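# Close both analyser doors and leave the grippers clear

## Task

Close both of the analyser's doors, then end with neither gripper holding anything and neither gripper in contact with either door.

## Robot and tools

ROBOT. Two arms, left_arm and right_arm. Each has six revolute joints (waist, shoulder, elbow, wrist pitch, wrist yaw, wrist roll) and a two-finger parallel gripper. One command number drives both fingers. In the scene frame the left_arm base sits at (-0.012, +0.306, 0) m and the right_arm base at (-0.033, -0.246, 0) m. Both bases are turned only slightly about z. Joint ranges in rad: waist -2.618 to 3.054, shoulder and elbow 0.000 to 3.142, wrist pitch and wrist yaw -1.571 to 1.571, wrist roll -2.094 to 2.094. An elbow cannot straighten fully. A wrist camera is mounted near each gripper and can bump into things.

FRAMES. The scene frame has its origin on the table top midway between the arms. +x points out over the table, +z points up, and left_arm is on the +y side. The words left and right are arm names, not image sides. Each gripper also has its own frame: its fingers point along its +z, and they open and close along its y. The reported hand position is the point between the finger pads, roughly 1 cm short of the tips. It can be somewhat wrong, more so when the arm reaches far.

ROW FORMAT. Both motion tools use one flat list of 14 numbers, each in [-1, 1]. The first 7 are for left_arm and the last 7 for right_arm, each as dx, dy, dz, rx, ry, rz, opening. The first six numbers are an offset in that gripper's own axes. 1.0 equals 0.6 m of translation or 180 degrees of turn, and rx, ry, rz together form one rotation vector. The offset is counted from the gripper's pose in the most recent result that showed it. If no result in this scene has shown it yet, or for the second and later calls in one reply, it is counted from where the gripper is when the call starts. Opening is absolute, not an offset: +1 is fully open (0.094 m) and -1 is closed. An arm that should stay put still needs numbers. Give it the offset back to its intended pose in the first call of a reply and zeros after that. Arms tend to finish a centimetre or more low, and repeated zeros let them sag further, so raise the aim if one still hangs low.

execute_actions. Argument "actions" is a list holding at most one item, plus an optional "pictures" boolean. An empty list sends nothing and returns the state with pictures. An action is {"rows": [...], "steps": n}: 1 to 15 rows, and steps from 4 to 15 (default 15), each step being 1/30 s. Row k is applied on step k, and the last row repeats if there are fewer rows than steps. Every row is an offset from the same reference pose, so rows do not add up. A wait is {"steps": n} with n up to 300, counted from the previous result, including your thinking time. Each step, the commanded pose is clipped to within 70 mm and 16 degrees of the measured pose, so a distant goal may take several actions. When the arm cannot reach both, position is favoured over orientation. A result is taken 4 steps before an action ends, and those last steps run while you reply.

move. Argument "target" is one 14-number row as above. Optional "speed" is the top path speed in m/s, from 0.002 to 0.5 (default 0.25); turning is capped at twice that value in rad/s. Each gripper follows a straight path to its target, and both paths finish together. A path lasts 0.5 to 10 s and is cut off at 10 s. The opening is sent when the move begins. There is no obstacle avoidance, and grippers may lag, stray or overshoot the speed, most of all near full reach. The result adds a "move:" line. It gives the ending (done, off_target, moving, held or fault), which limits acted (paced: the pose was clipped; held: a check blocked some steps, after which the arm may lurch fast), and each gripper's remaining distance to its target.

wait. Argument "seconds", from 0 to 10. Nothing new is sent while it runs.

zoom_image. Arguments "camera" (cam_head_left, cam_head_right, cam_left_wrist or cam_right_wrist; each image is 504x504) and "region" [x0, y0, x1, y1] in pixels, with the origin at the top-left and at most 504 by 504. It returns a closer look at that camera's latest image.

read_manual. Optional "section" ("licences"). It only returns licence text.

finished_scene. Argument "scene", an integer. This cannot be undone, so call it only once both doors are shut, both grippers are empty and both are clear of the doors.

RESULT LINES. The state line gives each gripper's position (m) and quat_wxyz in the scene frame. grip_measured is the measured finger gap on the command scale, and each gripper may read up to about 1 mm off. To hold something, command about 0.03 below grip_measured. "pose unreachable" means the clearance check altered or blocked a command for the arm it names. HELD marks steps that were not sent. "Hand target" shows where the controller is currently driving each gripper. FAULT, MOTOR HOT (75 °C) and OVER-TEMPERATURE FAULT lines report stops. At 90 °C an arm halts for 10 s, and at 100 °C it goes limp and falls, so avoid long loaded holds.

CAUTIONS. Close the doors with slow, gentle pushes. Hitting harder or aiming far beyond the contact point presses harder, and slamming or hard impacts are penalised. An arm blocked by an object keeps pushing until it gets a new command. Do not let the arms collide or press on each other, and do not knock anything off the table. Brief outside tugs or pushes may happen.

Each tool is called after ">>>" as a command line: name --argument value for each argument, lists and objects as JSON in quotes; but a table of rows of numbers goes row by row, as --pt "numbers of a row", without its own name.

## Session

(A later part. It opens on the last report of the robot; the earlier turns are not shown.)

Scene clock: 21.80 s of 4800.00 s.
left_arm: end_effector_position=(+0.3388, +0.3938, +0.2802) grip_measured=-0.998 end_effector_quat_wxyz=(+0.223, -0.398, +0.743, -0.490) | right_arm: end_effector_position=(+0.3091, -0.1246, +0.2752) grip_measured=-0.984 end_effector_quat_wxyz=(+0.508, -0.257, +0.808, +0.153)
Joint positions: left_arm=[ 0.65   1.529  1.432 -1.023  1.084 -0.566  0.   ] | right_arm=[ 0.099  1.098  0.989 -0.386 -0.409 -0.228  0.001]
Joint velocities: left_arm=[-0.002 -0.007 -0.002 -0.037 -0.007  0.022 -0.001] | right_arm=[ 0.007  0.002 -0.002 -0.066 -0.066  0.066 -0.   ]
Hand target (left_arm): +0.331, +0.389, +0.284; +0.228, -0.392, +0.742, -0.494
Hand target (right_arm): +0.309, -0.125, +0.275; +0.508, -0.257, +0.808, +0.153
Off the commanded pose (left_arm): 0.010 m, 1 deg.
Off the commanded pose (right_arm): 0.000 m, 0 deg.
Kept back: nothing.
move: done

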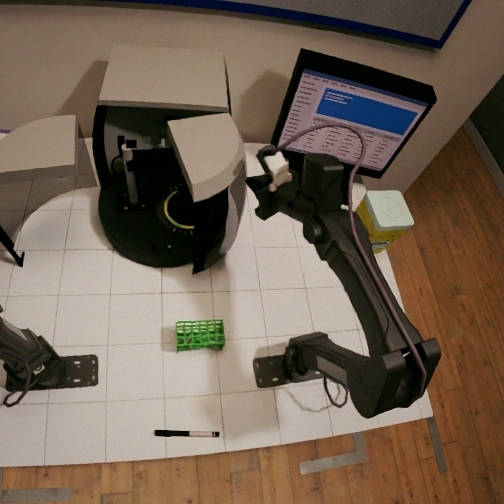

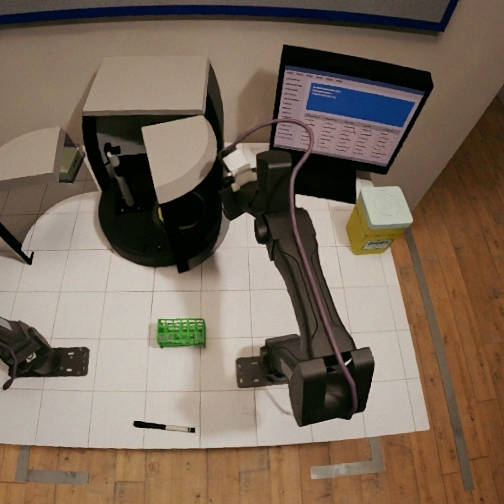

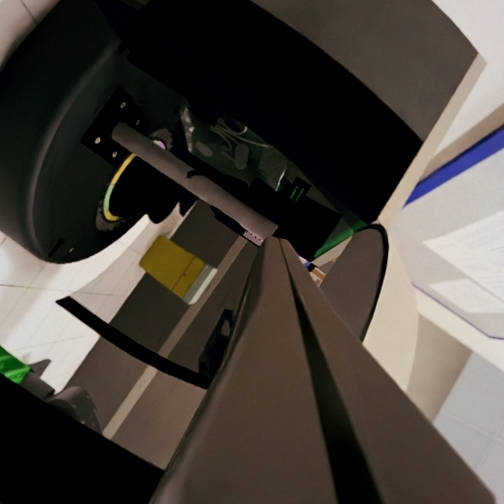

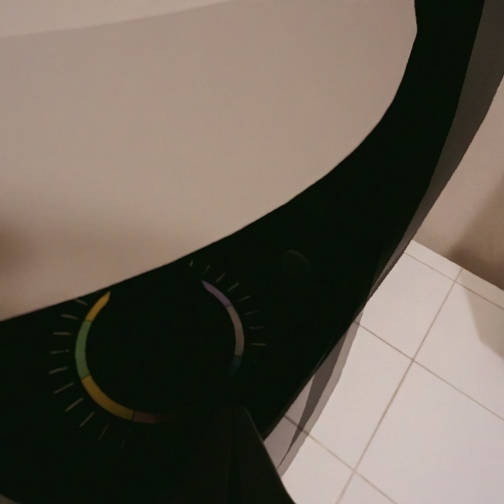

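>>> move --target '[0.232,-0.03,0.103,0,0,0,-1,0,0,0,0,0,0,-1]' --speed 0.11

>>> move --target '[0.105,-0.017,0.048,0,0,0,-1,-0.018,0.115,0.035,0,0,0,-1]' --speed 0.05

>>> zoom_image --camera "cam_head_left" --region '[70,90,270,290]'

Scene clock: 23.93 s of 4800.00 s.
left_arm: end_effector_position=(+0.3135, +0.2466, +0.2749) grip_measured=-0.998 end_effector_quat_wxyz=(+0.210, -0.407, +0.744, -0.487) | right_arm: end_effector_position=(+0.3091, -0.1246, +0.2752) grip_measured=-0.984 end_effector_quat_wxyz=(+0.508, -0.257, +0.808, +0.153)
Joint positions: left_arm=[ 0.146  1.088  1.016 -0.564  0.744 -1.201  0.   ] | right_arm=[ 0.099  1.098  0.989 -0.386 -0.409 -0.228  0.001]
Joint velocities: left_arm=[-0.012 -0.012 -0.017  0.051 -0.051 -0.051  0.001] | right_arm=[-0.007  0.012 -0.012  0.007  0.037 -0.051 -0.   ]
Hand target (left_arm): +0.309, +0.244, +0.279; +0.222, -0.398, +0.744, -0.489
Hand target (right_arm): +0.309, -0.125, +0.275; +0.508, -0.257, +0.808, +0.153
Off the commanded pose (left_arm): 0.007 m, 2 deg.
Off the commanded pose (right_arm): 0.000 m, 0 deg.
Kept back: nothing.
move: done

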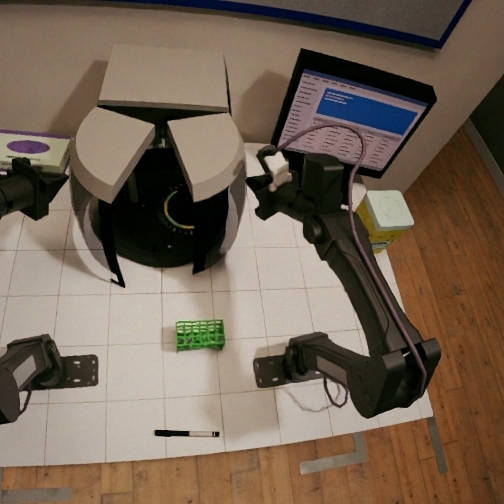

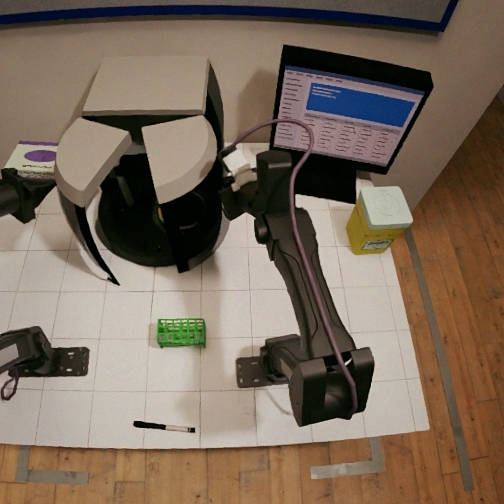

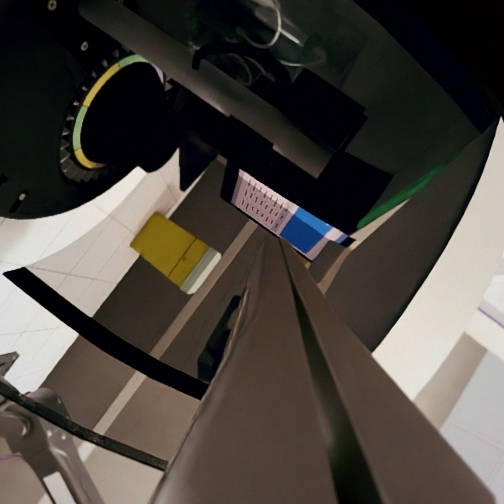

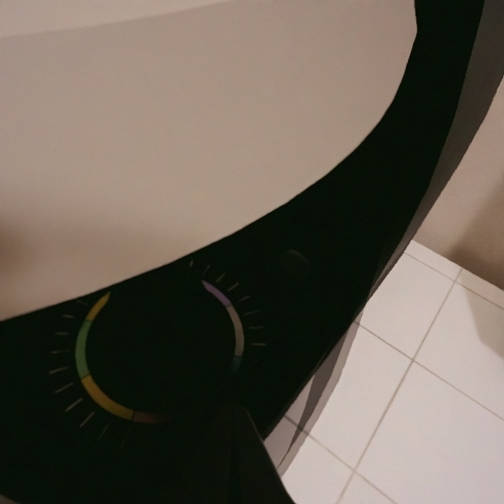

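Scene clock: 25.73 s of 4800.00 s.
left_arm: end_effector_position=(+0.3074, +0.1890, +0.2729) grip_measured=-0.998 end_effector_quat_wxyz=(+0.211, -0.427, +0.743, -0.471) | right_arm: end_effector_position=(+0.2913, -0.0619, +0.2773) grip_measured=-0.985 end_effector_quat_wxyz=(+0.510, -0.252, +0.810, +0.145)
Joint positions: left_arm=[-0.178  1.034  0.981 -0.488  0.431 -1.425  0.   ] | right_arm=[ 0.423  1.098  0.989 -0.347 -0.101 -0.073  0.001]
Joint velocities: left_arm=[-0.017 -0.012 -0.007 -0.022 -0.022 -0.066  0.001] | right_arm=[-0.002  0.007  0.002 -0.051  0.022  0.037  0.001]
Hand target (left_arm): +0.302, +0.178, +0.277; +0.209, -0.407, +0.744, -0.487
Hand target (right_arm): +0.290, -0.054, +0.275; +0.507, -0.257, +0.808, +0.154
Off the commanded pose (left_arm): 0.013 m, 3 deg.
Off the commanded pose (right_arm): 0.008 m, 1 deg.
Kept back: nothing.
move: off_target (left_arm)

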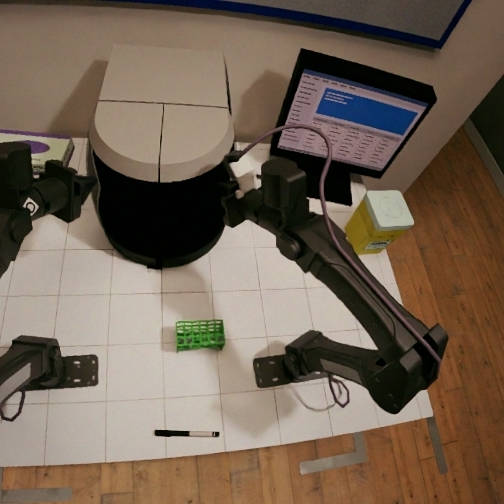

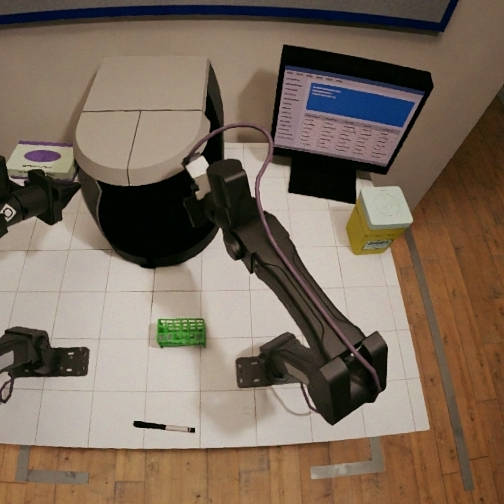

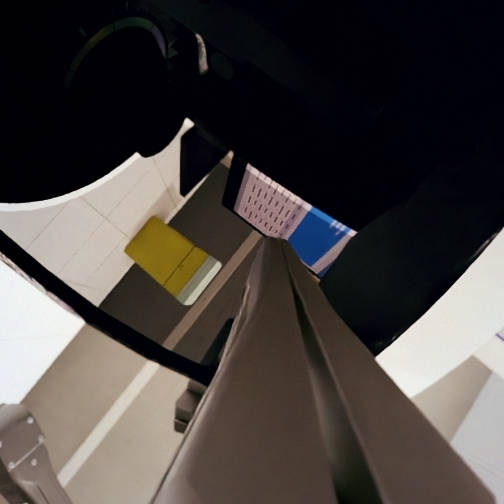

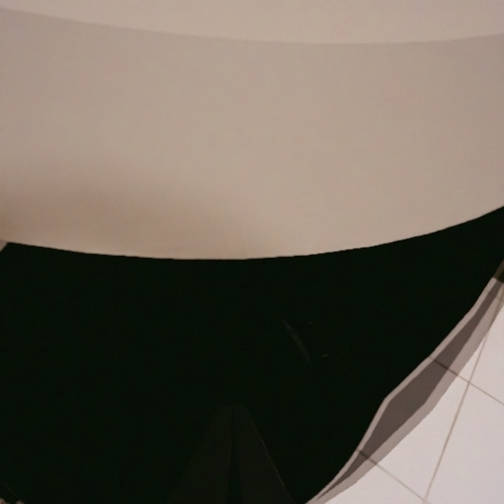

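Region (70, 90, 270, 290) of cam_head_left's 504x504 image, scaled by 2.520, with more detail than that image has.

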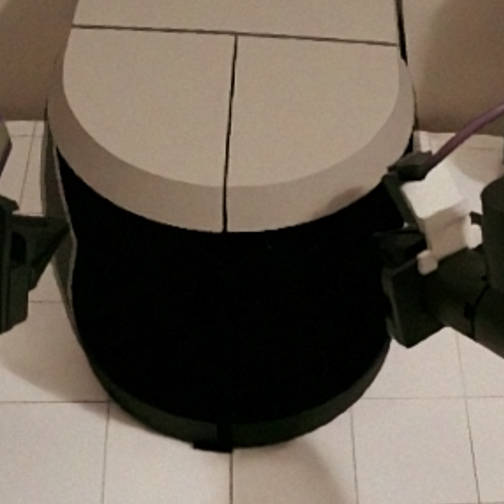

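>>> move --target '[-0.03,0,-0.1,0,0,0,-1,0.02,-0.03,-0.11,0,0,0,-1]'

>>> zoom_image --camera "cam_head_left" --region '[70,90,270,290]'

Scene clock: 27.10 s of 4800.00 s.
left_arm: end_effector_position=(+0.2764, +0.2341, +0.2788) grip_measured=-0.998 end_effector_quat_wxyz=(+0.190, -0.446, +0.744, -0.460) | right_arm: end_effector_position=(+0.2529, -0.1081, +0.3023) grip_measured=-0.985 end_effector_quat_wxyz=(+0.520, -0.251, +0.804, +0.145)
Joint positions: left_arm=[ 0.069  0.968  1.036 -0.743  0.63  -1.278  0.   ] | right_arm=[ 0.275  0.899  0.989 -0.533 -0.232 -0.14   0.001]
Joint velocities: left_arm=[-0.002 -0.012  0.007 -0.066 -0.007 -0.007  0.   ] | right_arm=[ 0.007 -0.012  0.002 -0.007  0.022  0.007  0.   ]
Hand target (left_arm): +0.273, +0.234, +0.299; +0.212, -0.427, +0.742, -0.471
Hand target (right_arm): +0.247, -0.111, +0.296; +0.510, -0.252, +0.809, +0.145
Off the commanded pose (left_arm): 0.021 m, 3 deg.
Off the commanded pose (right_arm): 0.010 m, 1 deg.
Kept back: nothing.
move: off_target (left_arm)

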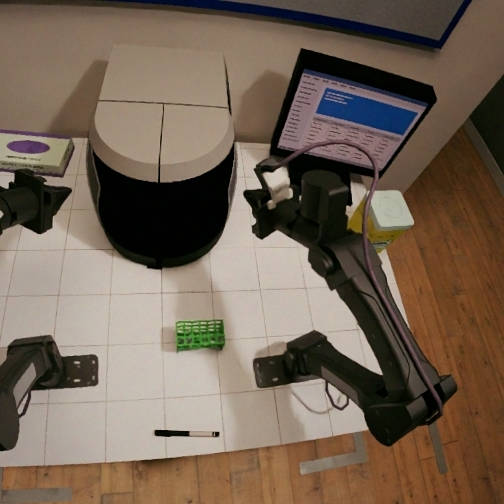

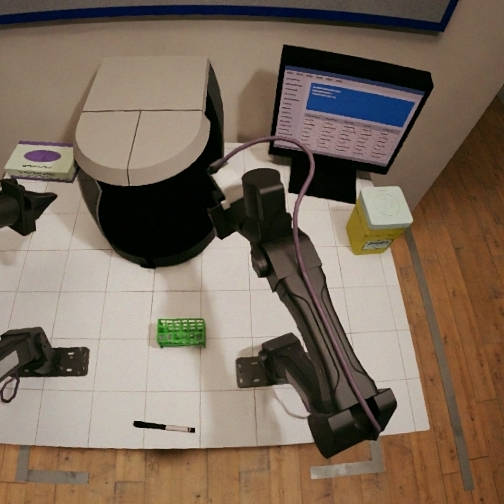

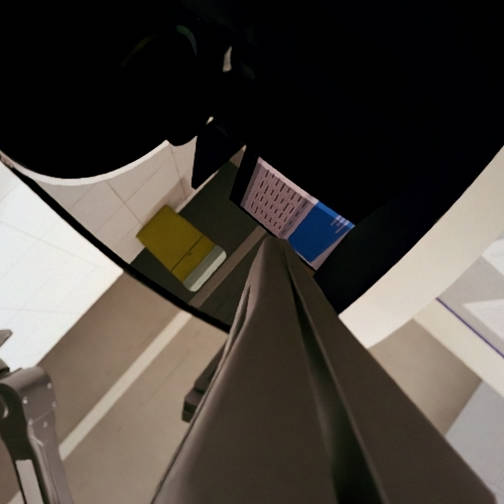

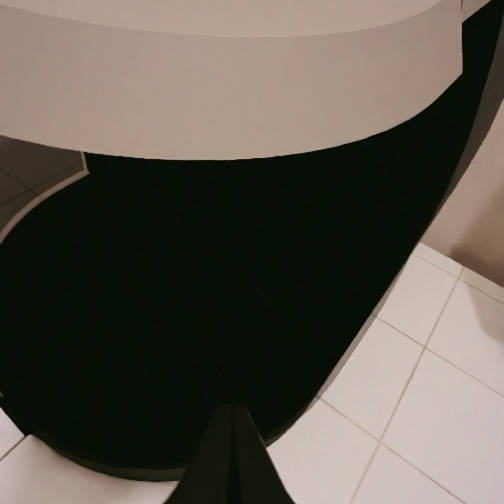

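Region (70, 90, 270, 290) of cam_head_left's 504x504 image, scaled by 2.520, with more detail than that image has.

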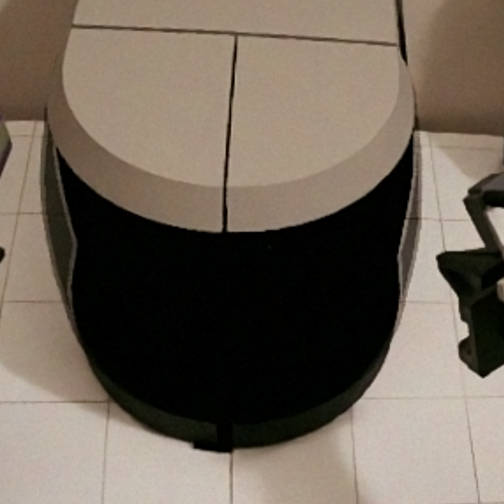

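>>> finished_scene --scene 2

The scene is finished: the task was done.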